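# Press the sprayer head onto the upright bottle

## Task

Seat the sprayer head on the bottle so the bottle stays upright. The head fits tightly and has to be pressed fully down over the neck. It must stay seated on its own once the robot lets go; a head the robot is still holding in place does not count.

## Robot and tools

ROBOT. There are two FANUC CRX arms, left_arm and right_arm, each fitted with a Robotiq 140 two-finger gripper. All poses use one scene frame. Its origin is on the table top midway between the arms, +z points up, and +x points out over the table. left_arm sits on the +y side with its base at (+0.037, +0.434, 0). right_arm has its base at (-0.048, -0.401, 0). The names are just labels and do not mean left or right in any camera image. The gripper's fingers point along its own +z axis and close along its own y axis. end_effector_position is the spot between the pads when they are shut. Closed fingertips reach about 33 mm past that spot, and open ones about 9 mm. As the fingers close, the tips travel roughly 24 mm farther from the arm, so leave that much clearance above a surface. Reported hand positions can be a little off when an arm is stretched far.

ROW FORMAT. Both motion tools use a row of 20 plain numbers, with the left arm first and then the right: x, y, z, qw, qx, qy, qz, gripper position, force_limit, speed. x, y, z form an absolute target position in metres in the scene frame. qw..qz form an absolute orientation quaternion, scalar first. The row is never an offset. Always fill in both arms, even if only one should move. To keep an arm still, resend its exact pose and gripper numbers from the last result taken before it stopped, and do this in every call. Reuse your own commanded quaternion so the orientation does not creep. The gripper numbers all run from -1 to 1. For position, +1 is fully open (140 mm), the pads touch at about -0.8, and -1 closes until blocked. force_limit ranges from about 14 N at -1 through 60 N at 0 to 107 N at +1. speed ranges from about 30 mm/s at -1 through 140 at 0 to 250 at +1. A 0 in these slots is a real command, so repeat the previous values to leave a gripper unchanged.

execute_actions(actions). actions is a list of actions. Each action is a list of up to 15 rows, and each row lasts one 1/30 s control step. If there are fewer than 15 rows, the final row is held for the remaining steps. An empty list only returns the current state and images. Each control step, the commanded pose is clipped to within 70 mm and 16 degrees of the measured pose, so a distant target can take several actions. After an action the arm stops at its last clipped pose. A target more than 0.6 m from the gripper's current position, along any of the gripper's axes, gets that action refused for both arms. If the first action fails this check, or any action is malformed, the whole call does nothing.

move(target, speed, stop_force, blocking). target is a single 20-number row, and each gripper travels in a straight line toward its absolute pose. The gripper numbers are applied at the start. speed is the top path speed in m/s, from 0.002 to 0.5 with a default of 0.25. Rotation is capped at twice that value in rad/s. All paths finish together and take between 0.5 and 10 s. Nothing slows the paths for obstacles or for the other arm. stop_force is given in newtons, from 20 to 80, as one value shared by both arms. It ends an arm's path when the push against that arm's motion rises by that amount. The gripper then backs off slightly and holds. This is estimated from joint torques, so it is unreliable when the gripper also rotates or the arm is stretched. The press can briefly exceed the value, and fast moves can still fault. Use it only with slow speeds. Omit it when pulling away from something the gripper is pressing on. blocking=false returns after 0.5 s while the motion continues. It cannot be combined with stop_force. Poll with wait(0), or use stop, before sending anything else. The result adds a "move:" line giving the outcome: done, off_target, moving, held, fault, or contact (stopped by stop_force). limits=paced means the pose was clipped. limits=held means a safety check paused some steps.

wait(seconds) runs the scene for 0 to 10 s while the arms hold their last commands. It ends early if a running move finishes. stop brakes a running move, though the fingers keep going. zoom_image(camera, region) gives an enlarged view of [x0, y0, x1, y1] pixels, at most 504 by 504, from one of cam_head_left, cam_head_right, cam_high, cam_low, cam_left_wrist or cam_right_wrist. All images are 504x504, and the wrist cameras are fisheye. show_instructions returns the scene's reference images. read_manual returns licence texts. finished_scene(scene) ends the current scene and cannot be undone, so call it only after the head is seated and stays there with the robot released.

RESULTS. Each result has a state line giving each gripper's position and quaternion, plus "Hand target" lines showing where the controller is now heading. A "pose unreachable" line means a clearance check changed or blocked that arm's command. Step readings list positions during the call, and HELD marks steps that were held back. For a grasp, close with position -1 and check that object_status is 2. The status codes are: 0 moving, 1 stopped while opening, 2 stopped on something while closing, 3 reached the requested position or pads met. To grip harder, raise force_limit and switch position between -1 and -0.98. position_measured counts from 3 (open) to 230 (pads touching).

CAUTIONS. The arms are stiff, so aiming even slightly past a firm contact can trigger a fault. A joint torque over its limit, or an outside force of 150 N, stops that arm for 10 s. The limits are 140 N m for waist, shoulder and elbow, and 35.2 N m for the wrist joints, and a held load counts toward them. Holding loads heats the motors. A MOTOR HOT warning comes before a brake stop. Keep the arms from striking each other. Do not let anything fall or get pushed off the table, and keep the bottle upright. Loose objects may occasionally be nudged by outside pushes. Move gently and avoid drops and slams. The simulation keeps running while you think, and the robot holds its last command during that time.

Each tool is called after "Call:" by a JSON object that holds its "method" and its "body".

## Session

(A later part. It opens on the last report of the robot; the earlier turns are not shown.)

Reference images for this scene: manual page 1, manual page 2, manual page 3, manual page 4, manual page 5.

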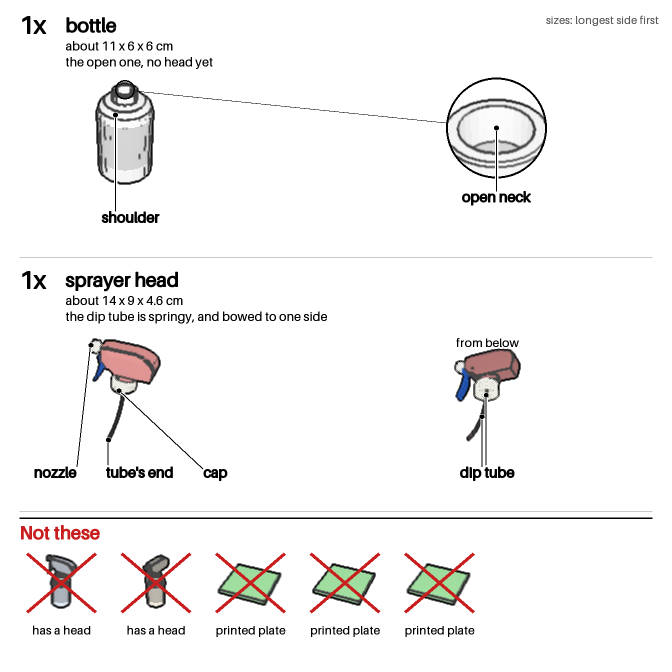

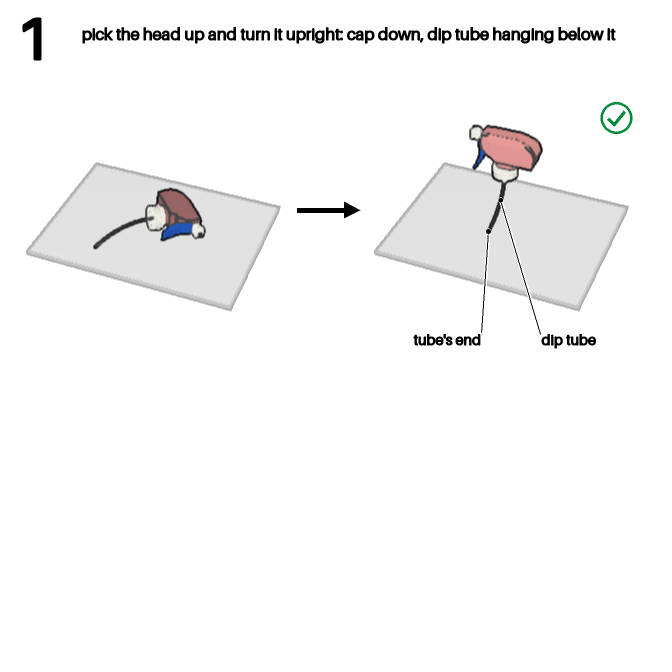

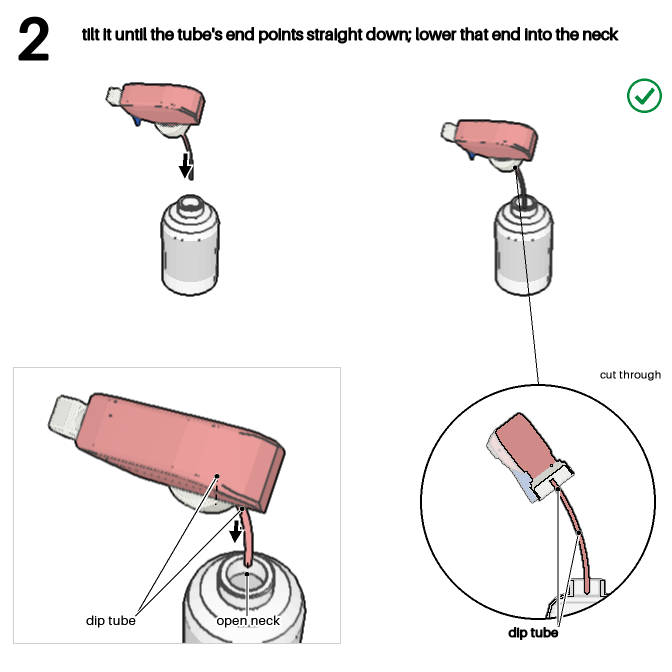

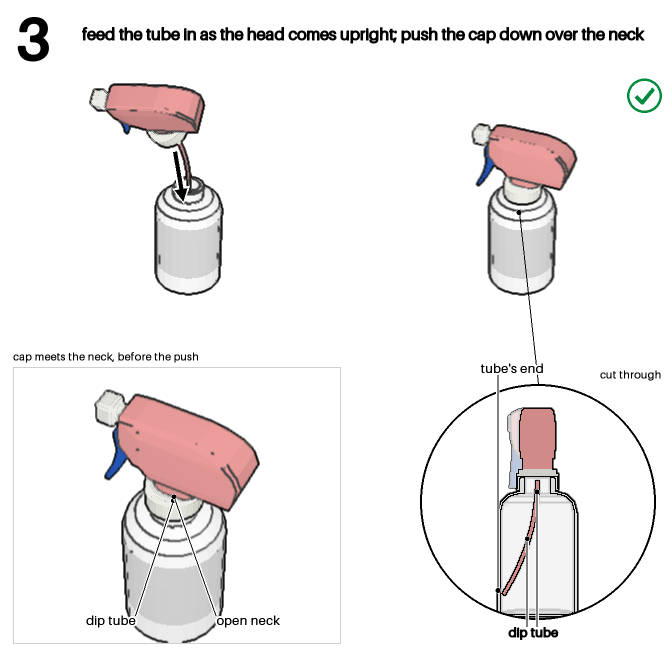

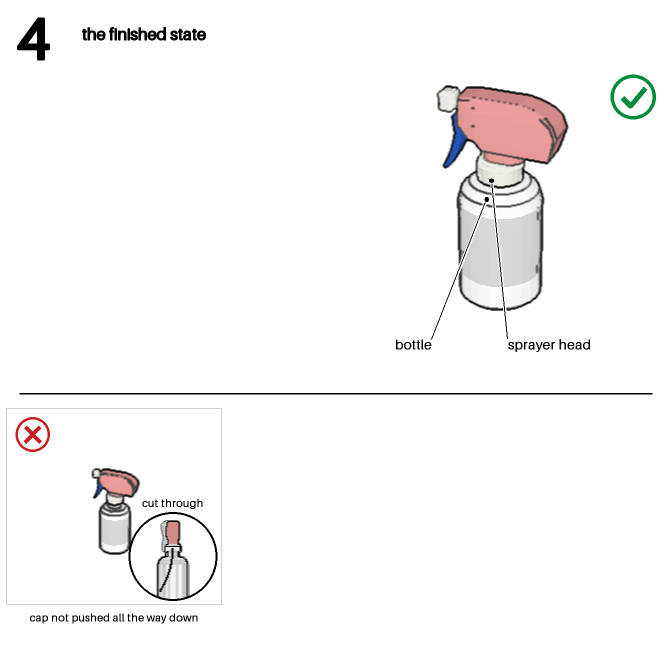

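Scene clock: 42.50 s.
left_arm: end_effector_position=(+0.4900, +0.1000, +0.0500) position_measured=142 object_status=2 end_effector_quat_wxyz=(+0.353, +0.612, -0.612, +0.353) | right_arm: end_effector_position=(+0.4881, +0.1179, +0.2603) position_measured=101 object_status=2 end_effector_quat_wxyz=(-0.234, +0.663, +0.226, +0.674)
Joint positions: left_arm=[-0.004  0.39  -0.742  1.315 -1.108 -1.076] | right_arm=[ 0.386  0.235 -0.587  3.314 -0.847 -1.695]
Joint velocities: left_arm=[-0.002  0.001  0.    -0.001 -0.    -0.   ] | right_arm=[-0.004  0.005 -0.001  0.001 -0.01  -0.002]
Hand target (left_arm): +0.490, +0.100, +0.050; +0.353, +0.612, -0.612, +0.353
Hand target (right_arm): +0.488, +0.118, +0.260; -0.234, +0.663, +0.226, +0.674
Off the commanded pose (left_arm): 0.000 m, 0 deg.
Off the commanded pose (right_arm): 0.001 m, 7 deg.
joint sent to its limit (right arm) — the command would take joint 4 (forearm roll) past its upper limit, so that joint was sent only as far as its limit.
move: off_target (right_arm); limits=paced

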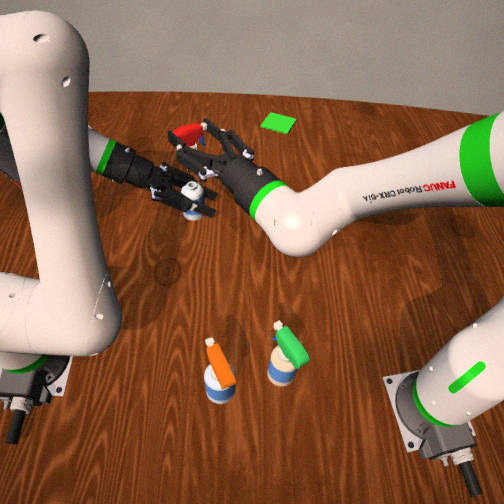

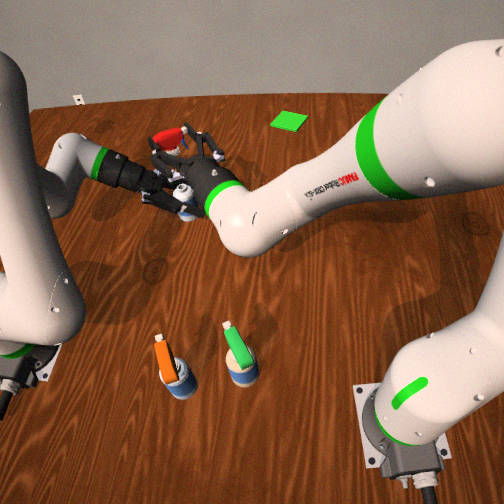

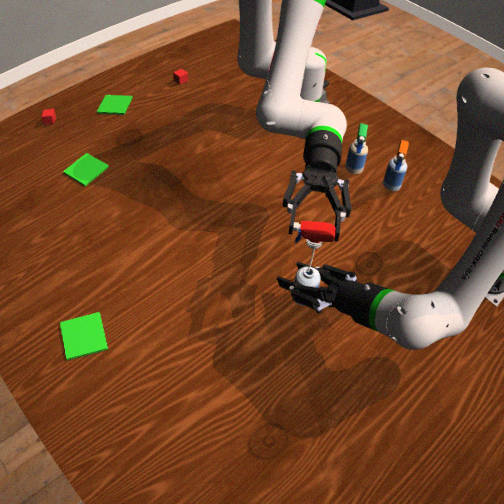

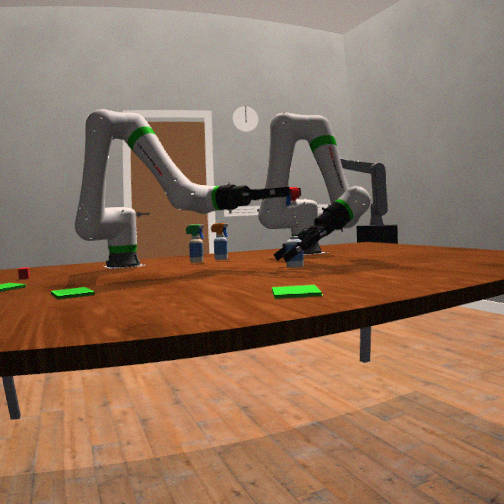

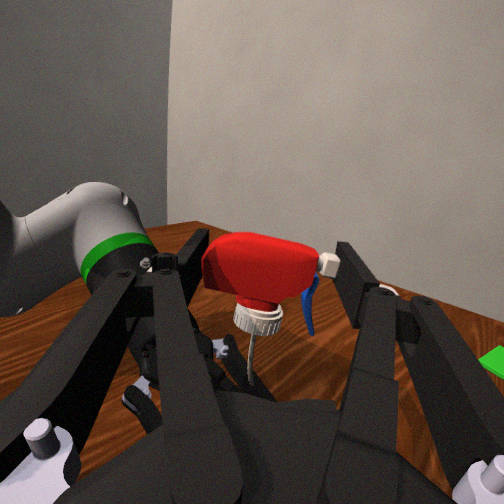

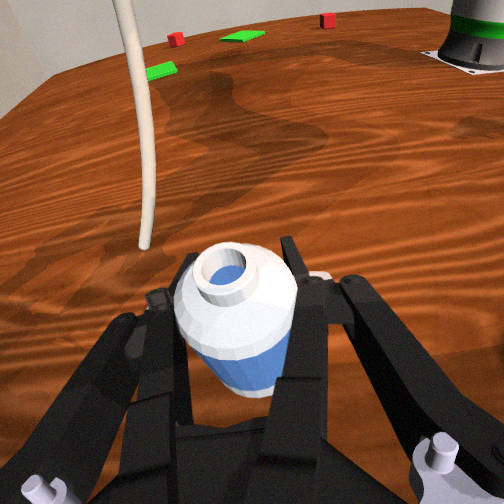

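Call:
{"method": "move", "body": {"target": [0.49,0.10,0.05,0.3535,0.6125,-0.6125,0.3535,-1,0,0, 0.469,0.105,0.25,-0.201,0.678,0.201,0.678,-1,1,0], "speed": 0.1}}

Call:
{"method": "zoom_image", "body": {"camera": "cam_low", "region": [245, 170, 345, 270]}}

Call:
{"method": "zoom_image", "body": {"camera": "cam_high", "region": [255, 190, 355, 290]}}

Scene clock: 48.53 s.
left_arm: end_effector_position=(+0.4900, +0.1000, +0.0500) position_measured=142 object_status=2 end_effector_quat_wxyz=(+0.353, +0.612, -0.612, +0.353) | right_arm: end_effector_position=(+0.4690, +0.1049, +0.2501) position_measured=101 object_status=2 end_effector_quat_wxyz=(-0.201, +0.678, +0.201, +0.678)
Joint positions: left_arm=[-0.004  0.39  -0.742  1.315 -1.108 -1.076] | right_arm=[ 0.463  0.217 -0.691  3.098 -0.909 -1.543]
Joint velocities: left_arm=[ 0.001 -0.001  0.     0.001 -0.    -0.002] | right_arm=[ 0.002  0.002 -0.001 -0.002 -0.003  0.004]
Hand target (left_arm): +0.490, +0.100, +0.050; +0.353, +0.612, -0.612, +0.353
Hand target (right_arm): +0.469, +0.105, +0.250; -0.201, +0.678, +0.201, +0.678
Off the commanded pose (left_arm): 0.000 m, 0 deg.
Off the commanded pose (right_arm): 0.000 m, 0 deg.
move: done

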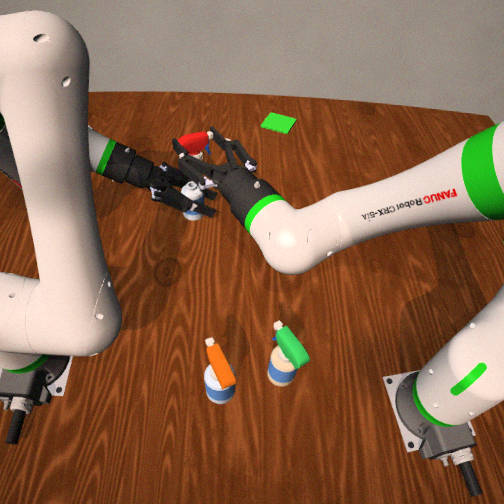

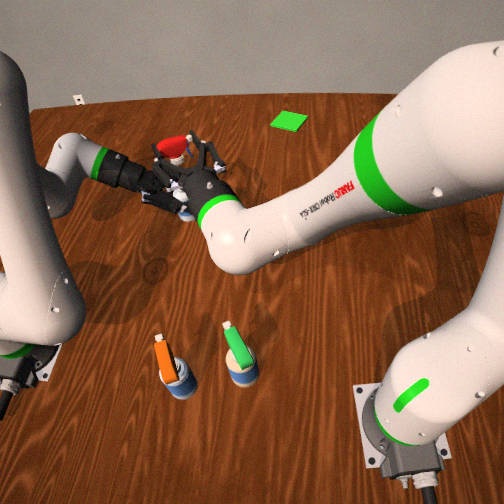

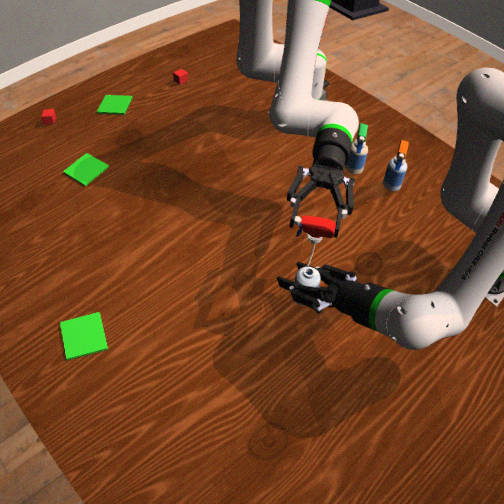

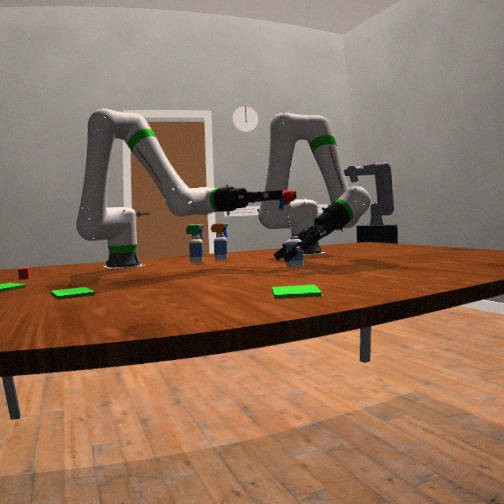

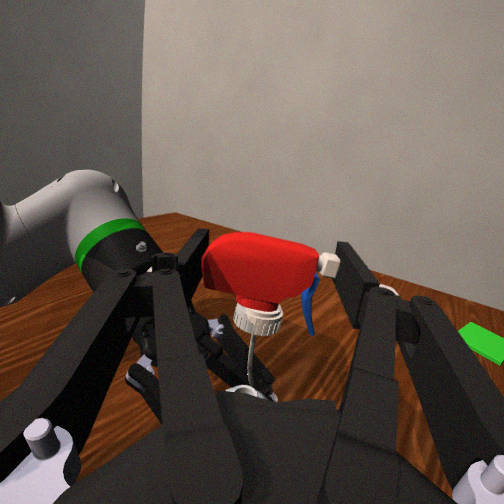

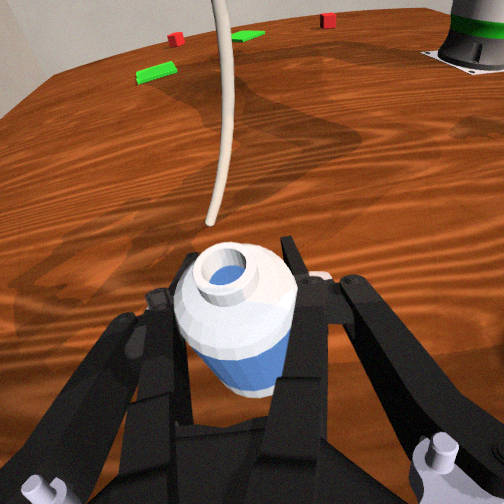

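Region (245, 170, 345, 270) of cam_low's 504x504 image, scaled by 5.040, with more detail than that image has.

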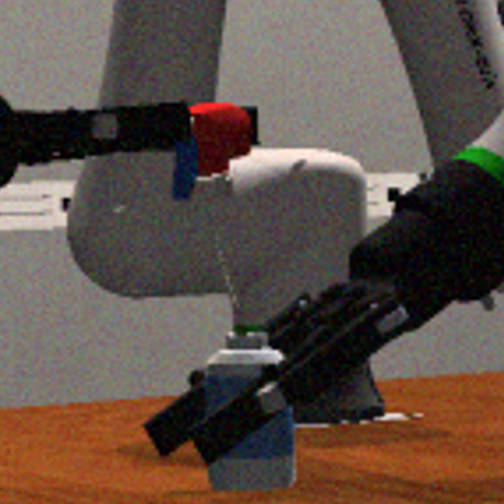

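Region (255, 190, 355, 290) of cam_high's 504x504 image, scaled by 5.040, with more detail than that image has.

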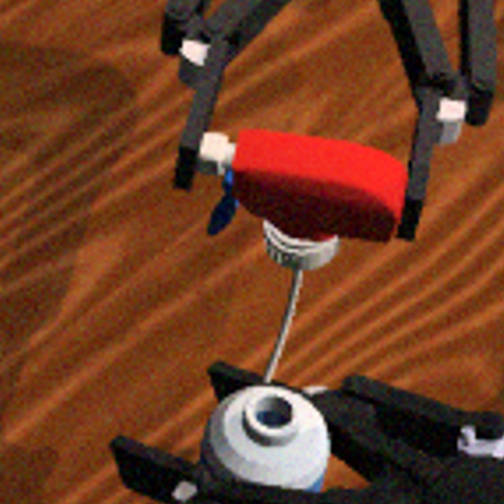

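Call:
{"method": "move", "body": {"target": [0.49,0.10,0.05,0.3535,0.6125,-0.6125,0.3535,-1,0,0, 0.468,0.111,0.215,-0.201,0.678,0.201,0.678,-1,1,0], "speed": 0.05}}

Call:
{"method": "zoom_image", "body": {"camera": "cam_low", "region": [245, 170, 345, 270]}}

Call:
{"method": "zoom_image", "body": {"camera": "cam_high", "region": [255, 190, 355, 290]}}

Scene clock: 52.77 s.
left_arm: end_effector_position=(+0.4900, +0.1000, +0.0500) position_measured=142 object_status=2 end_effector_quat_wxyz=(+0.353, +0.612, -0.612, +0.353) | right_arm: end_effector_position=(+0.4679, +0.1109, +0.2149) position_measured=101 object_status=2 end_effector_quat_wxyz=(-0.201, +0.678, +0.201, +0.678)
Joint positions: left_arm=[-0.004  0.39  -0.742  1.315 -1.108 -1.076] | right_arm=[ 0.479  0.314 -0.696  3.083 -1.011 -1.539]
Joint velocities: left_arm=[-0.    -0.    -0.     0.001  0.    -0.   ] | right_arm=[ 0.002  0.     0.     0.001  0.001 -0.001]
Hand target (left_arm): +0.490, +0.100, +0.050; +0.353, +0.612, -0.612, +0.353
Hand target (right_arm): +0.468, +0.111, +0.215; -0.201, +0.678, +0.201, +0.678
Off the commanded pose (left_arm): 0.000 m, 0 deg.
Off the commanded pose (right_arm): 0.000 m, 0 deg.
move: done

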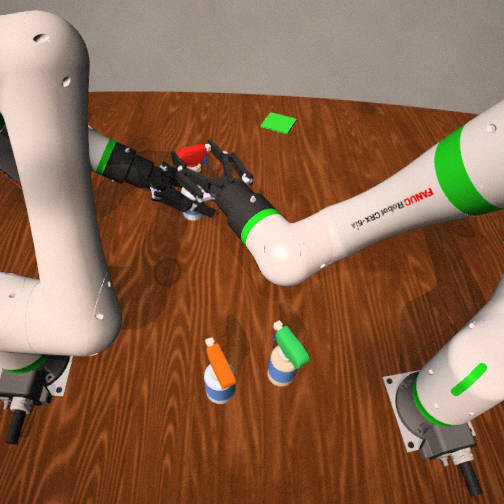

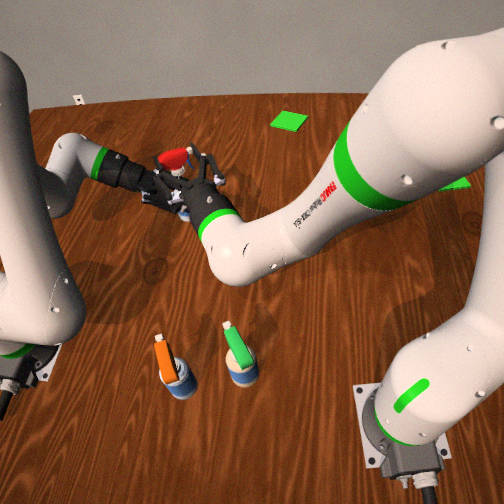

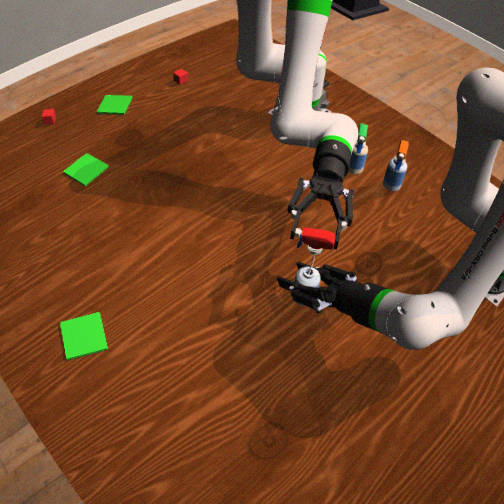

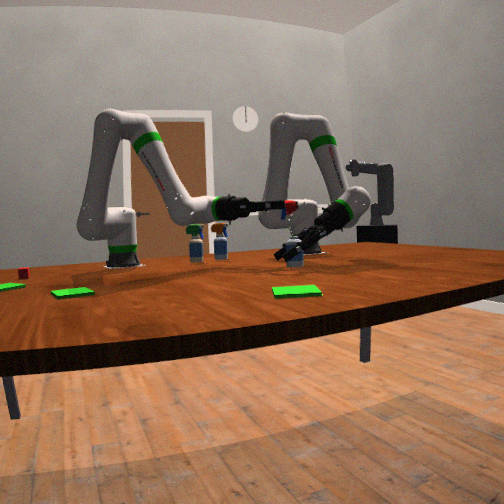

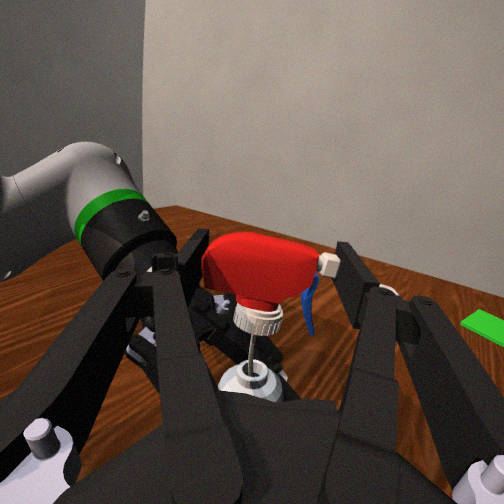

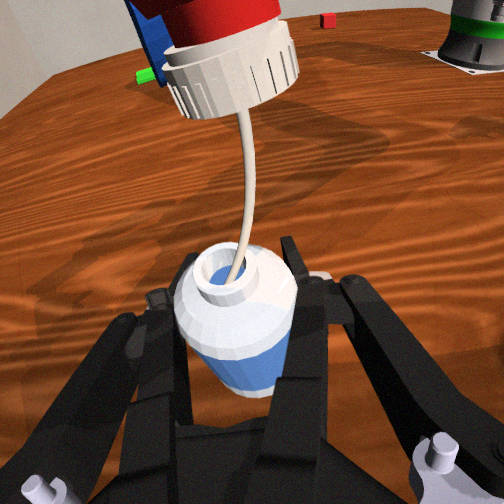

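Region (245, 170, 345, 270) of cam_low's 504x504 image, scaled by 5.040, with more detail than that image has.

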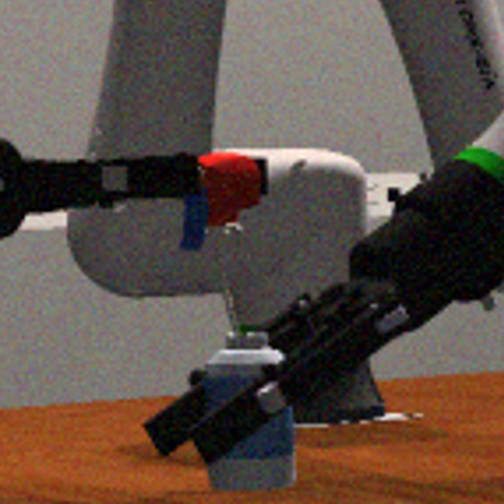

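Region (255, 190, 355, 290) of cam_high's 504x504 image, scaled by 5.040, with more detail than that image has.

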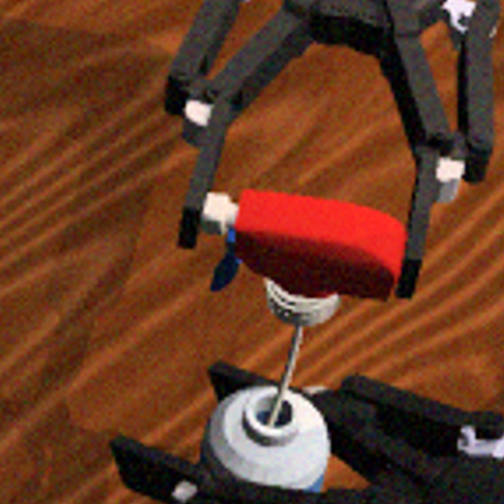

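Call:
{"method": "move", "body": {"target": [0.49,0.10,0.05,0.3535,0.6125,-0.6125,0.3535,-1,0,0, 0.486,0.123,0.165,-0.201,0.678,0.201,0.678,-1,1,0], "speed": 0.05}}

Call:
{"method": "zoom_image", "body": {"camera": "cam_low", "region": [245, 170, 345, 270]}}

Call:
{"method": "zoom_image", "body": {"camera": "cam_high", "region": [255, 190, 355, 290]}}

Scene clock: 57.47 s.
left_arm: end_effector_position=(+0.4900, +0.1000, +0.0500) position_measured=142 object_status=2 end_effector_quat_wxyz=(+0.353, +0.612, -0.612, +0.353) | right_arm: end_effector_position=(+0.4859, +0.1229, +0.1649) position_measured=101 object_status=2 end_effector_quat_wxyz=(-0.201, +0.678, +0.201, +0.678)
Joint positions: left_arm=[-0.004  0.39  -0.742  1.315 -1.108 -1.076] | right_arm=[ 0.476  0.48  -0.639  3.089 -1.119 -1.548]
Joint velocities: left_arm=[ 0.    -0.    -0.    -0.002  0.    -0.003] | right_arm=[-0.     0.     0.    -0.001  0.001 -0.001]
Hand target (left_arm): +0.490, +0.100, +0.050; +0.353, +0.612, -0.612, +0.353
Hand target (right_arm): +0.486, +0.123, +0.165; -0.201, +0.678, +0.201, +0.678
Off the commanded pose (left_arm): 0.000 m, 0 deg.
Off the commanded pose (right_arm): 0.000 m, 0 deg.
move: done

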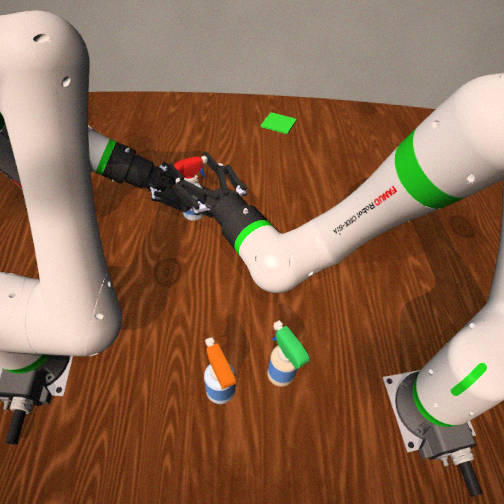

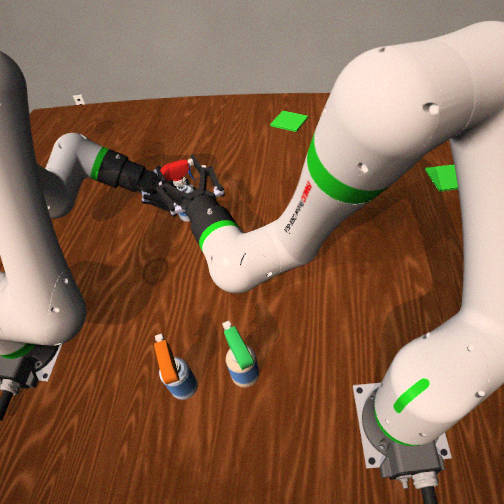

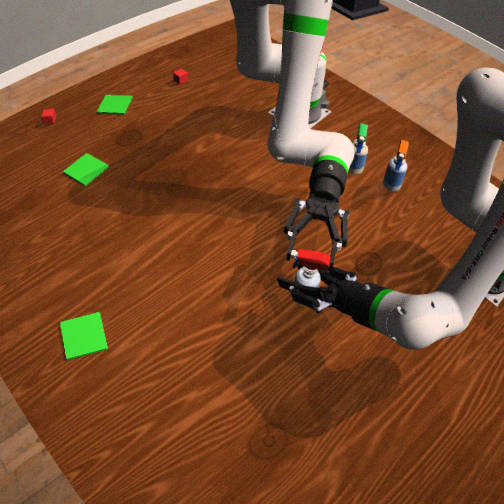

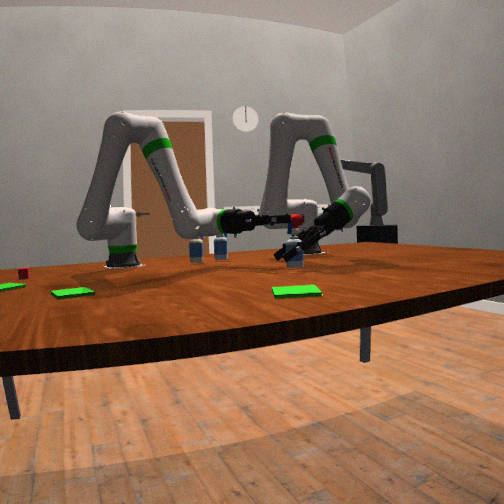

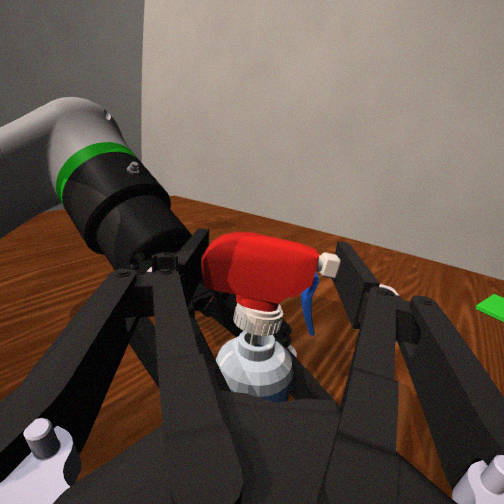

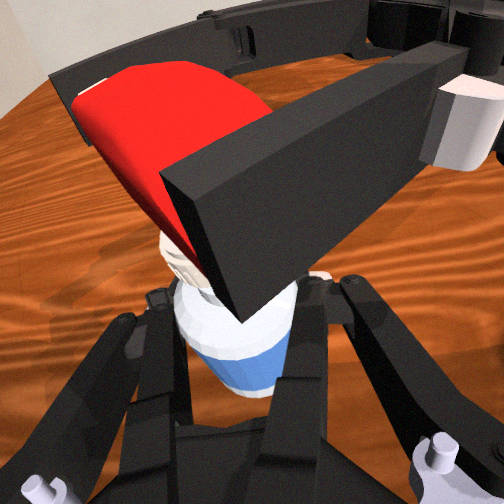

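Region (245, 170, 345, 270) of cam_low's 504x504 image, scaled by 5.040, with more detail than that image has.

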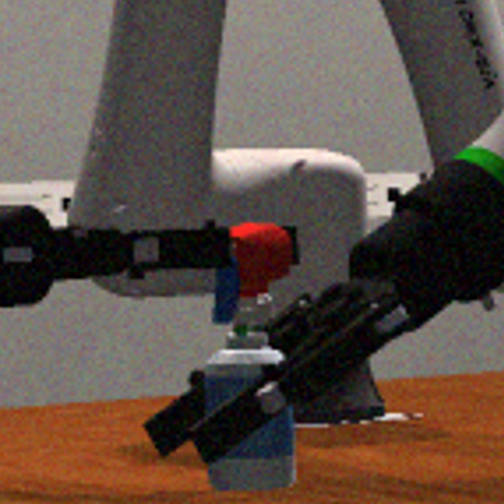

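Region (255, 190, 355, 290) of cam_high's 504x504 image, scaled by 5.040, with more detail than that image has.

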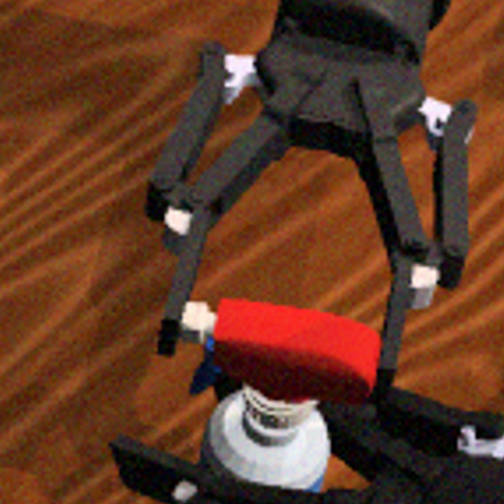

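Call:
{"method": "move", "body": {"target": [0.49,0.10,0.05,0.3535,0.6125,-0.6125,0.3535,-1,0,0, 0.481,0.118,0.162,-0.201,0.678,0.201,0.678,-1,1,0], "speed": 0.03}}

Call:
{"method": "move", "body": {"target": [0.49,0.10,0.05,0.3535,0.6125,-0.6125,0.3535,-1,0,0, 0.481,0.118,0.135,-0.201,0.678,0.201,0.678,-1,1,0], "speed": 0.01, "stop_force": 50}}

Call:
{"method": "zoom_image", "body": {"camera": "cam_low", "region": [245, 170, 345, 270]}}

Call:
{"method": "zoom_image", "body": {"camera": "cam_high", "region": [255, 190, 355, 290]}}

Scene clock: 62.57 s.
left_arm: end_effector_position=(+0.4900, +0.1000, +0.0500) position_measured=142 object_status=2 end_effector_quat_wxyz=(+0.353, +0.612, -0.612, +0.353) | right_arm: end_effector_position=(+0.4810, +0.1180, +0.1620) position_measured=101 object_status=2 end_effector_quat_wxyz=(-0.201, +0.678, +0.201, +0.678)
Joint positions: left_arm=[-0.004  0.39  -0.742  1.315 -1.108 -1.076] | right_arm=[ 0.473  0.478 -0.657  3.093 -1.135 -1.55 ]
Joint velocities: left_arm=[-0.001 -0.     0.     0.001  0.     0.   ] | right_arm=[ 0.    -0.    -0.    -0.001 -0.     0.001]
Hand target (left_arm): +0.490, +0.100, +0.050; +0.353, +0.612, -0.612, +0.353
Hand target (right_arm): +0.481, +0.118, +0.162; -0.201, +0.678, +0.201, +0.678
Off the commanded pose (left_arm): 0.000 m, 0 deg.
Off the commanded pose (right_arm): 0.000 m, 0 deg.
move: done

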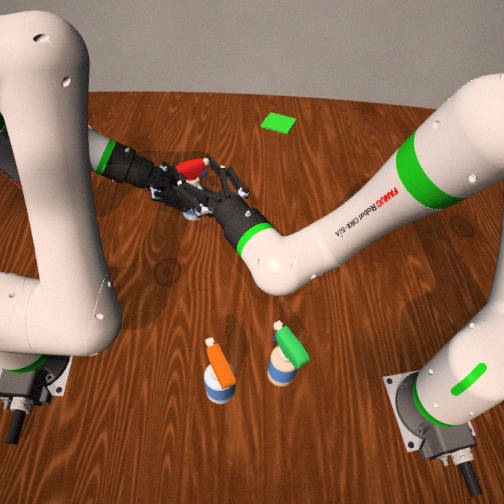

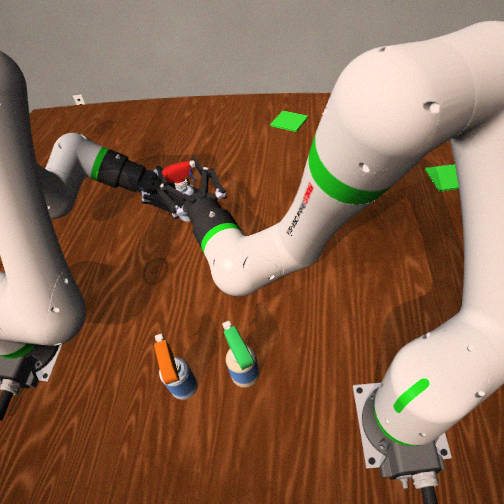

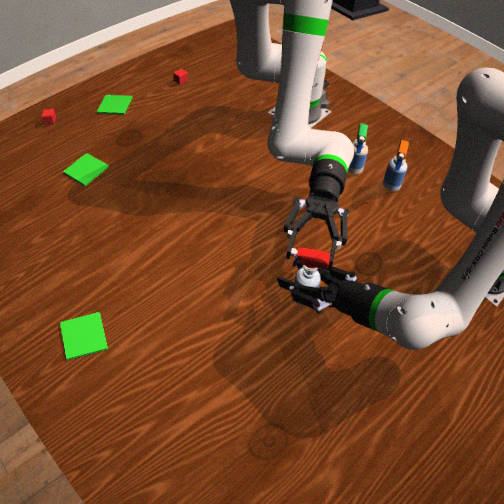

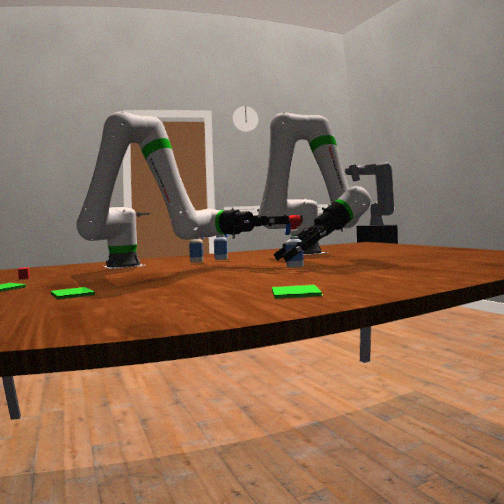

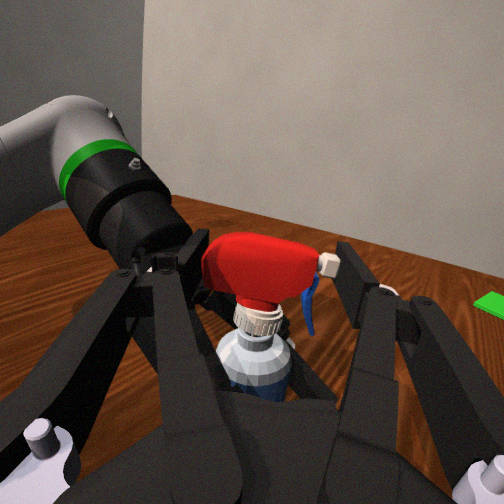

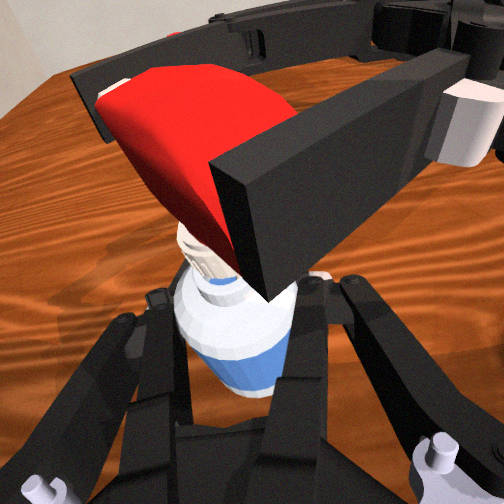

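Scene clock: 64.03 s.
left_arm: end_effector_position=(+0.4899, +0.1000, +0.0500) position_measured=142 object_status=2 end_effector_quat_wxyz=(+0.353, +0.612, -0.612, +0.353) | right_arm: end_effector_position=(+0.4812, +0.1179, +0.1523) position_measured=101 object_status=2 end_effector_quat_wxyz=(-0.201, +0.678, +0.201, +0.678)
Joint positions: left_arm=[-0.004  0.39  -0.742  1.315 -1.108 -1.076] | right_arm=[ 0.473  0.506 -0.655  3.093 -1.162 -1.552]
Joint velocities: left_arm=[ 0.001 -0.001  0.     0.002  0.001 -0.001] | right_arm=[-0.    -0.002  0.    -0.     0.     0.001]
Hand target (left_arm): +0.490, +0.100, +0.050; +0.353, +0.612, -0.612, +0.353
Hand target (right_arm): +0.481, +0.118, +0.152; -0.201, +0.677, +0.201, +0.678
Off the commanded pose (left_arm): 0.000 m, 0 deg.
Off the commanded pose (right_arm): 0.017 m, 0 deg.
move: contact (right_arm)

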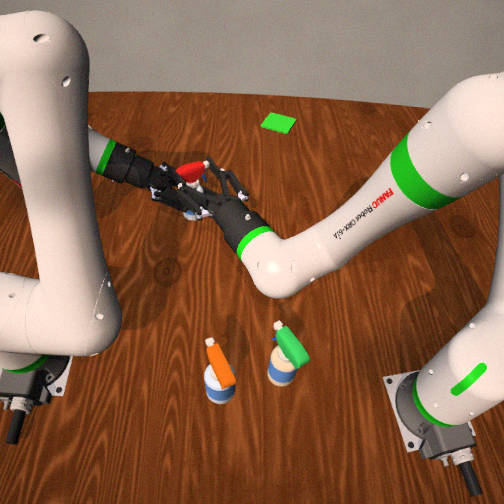

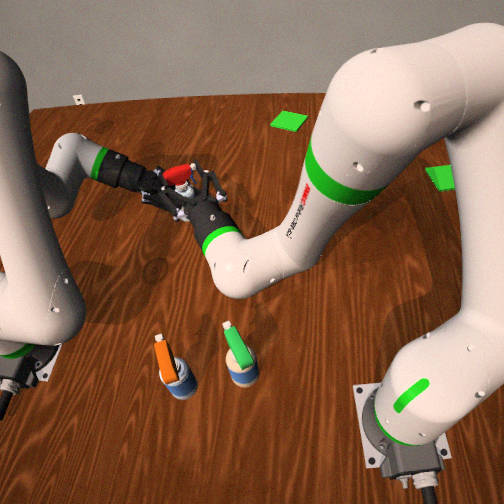

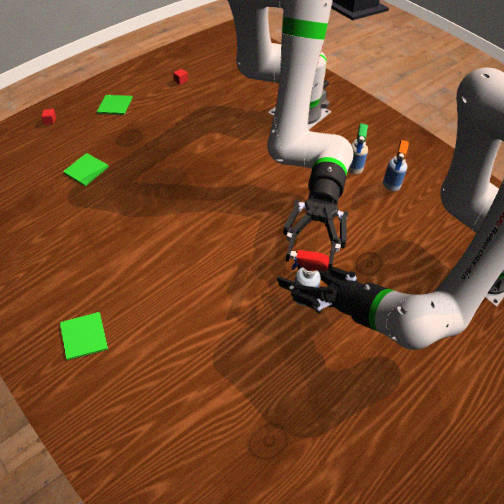

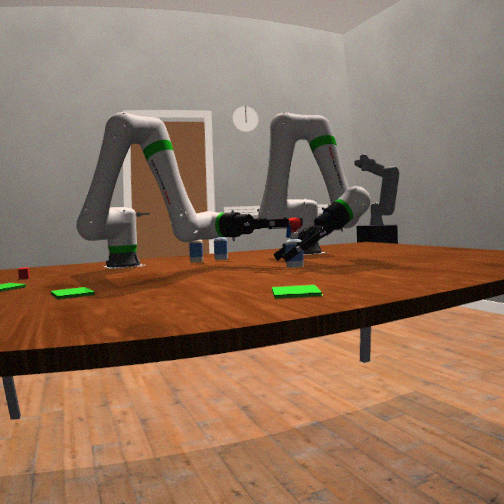

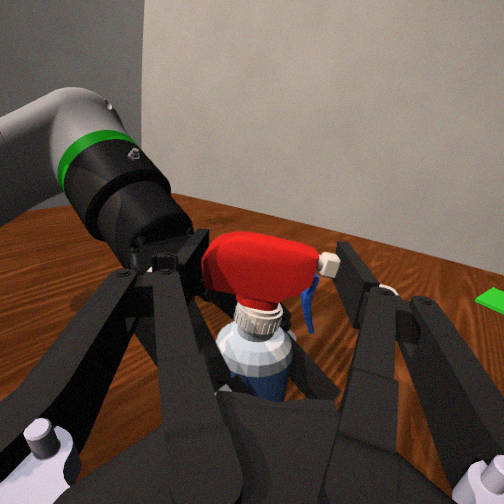

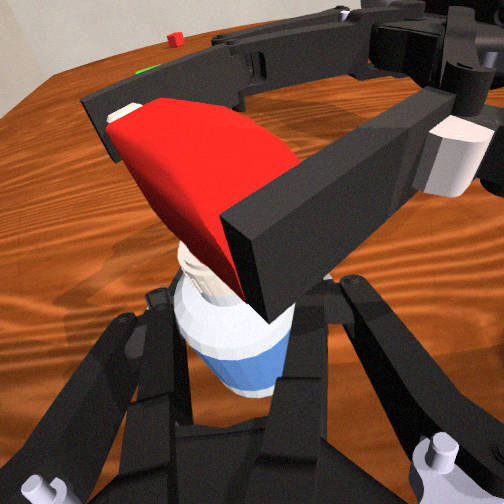

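Region (245, 170, 345, 270) of cam_low's 504x504 image, scaled by 5.040, with more detail than that image has.

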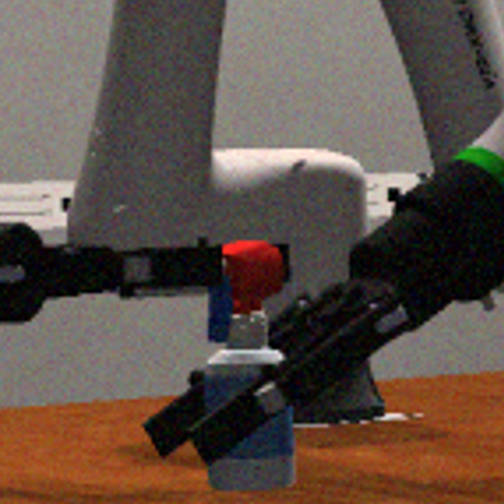

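Region (255, 190, 355, 290) of cam_high's 504x504 image, scaled by 5.040, with more detail than that image has.

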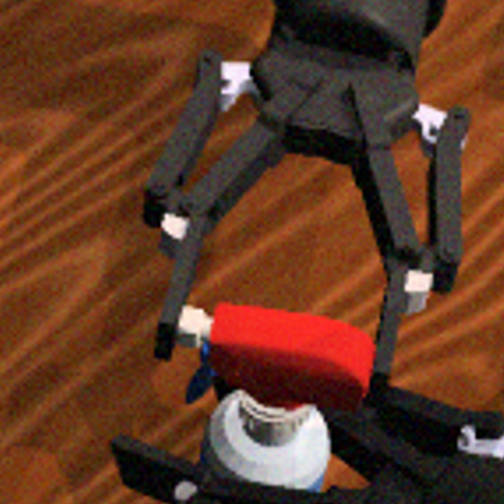

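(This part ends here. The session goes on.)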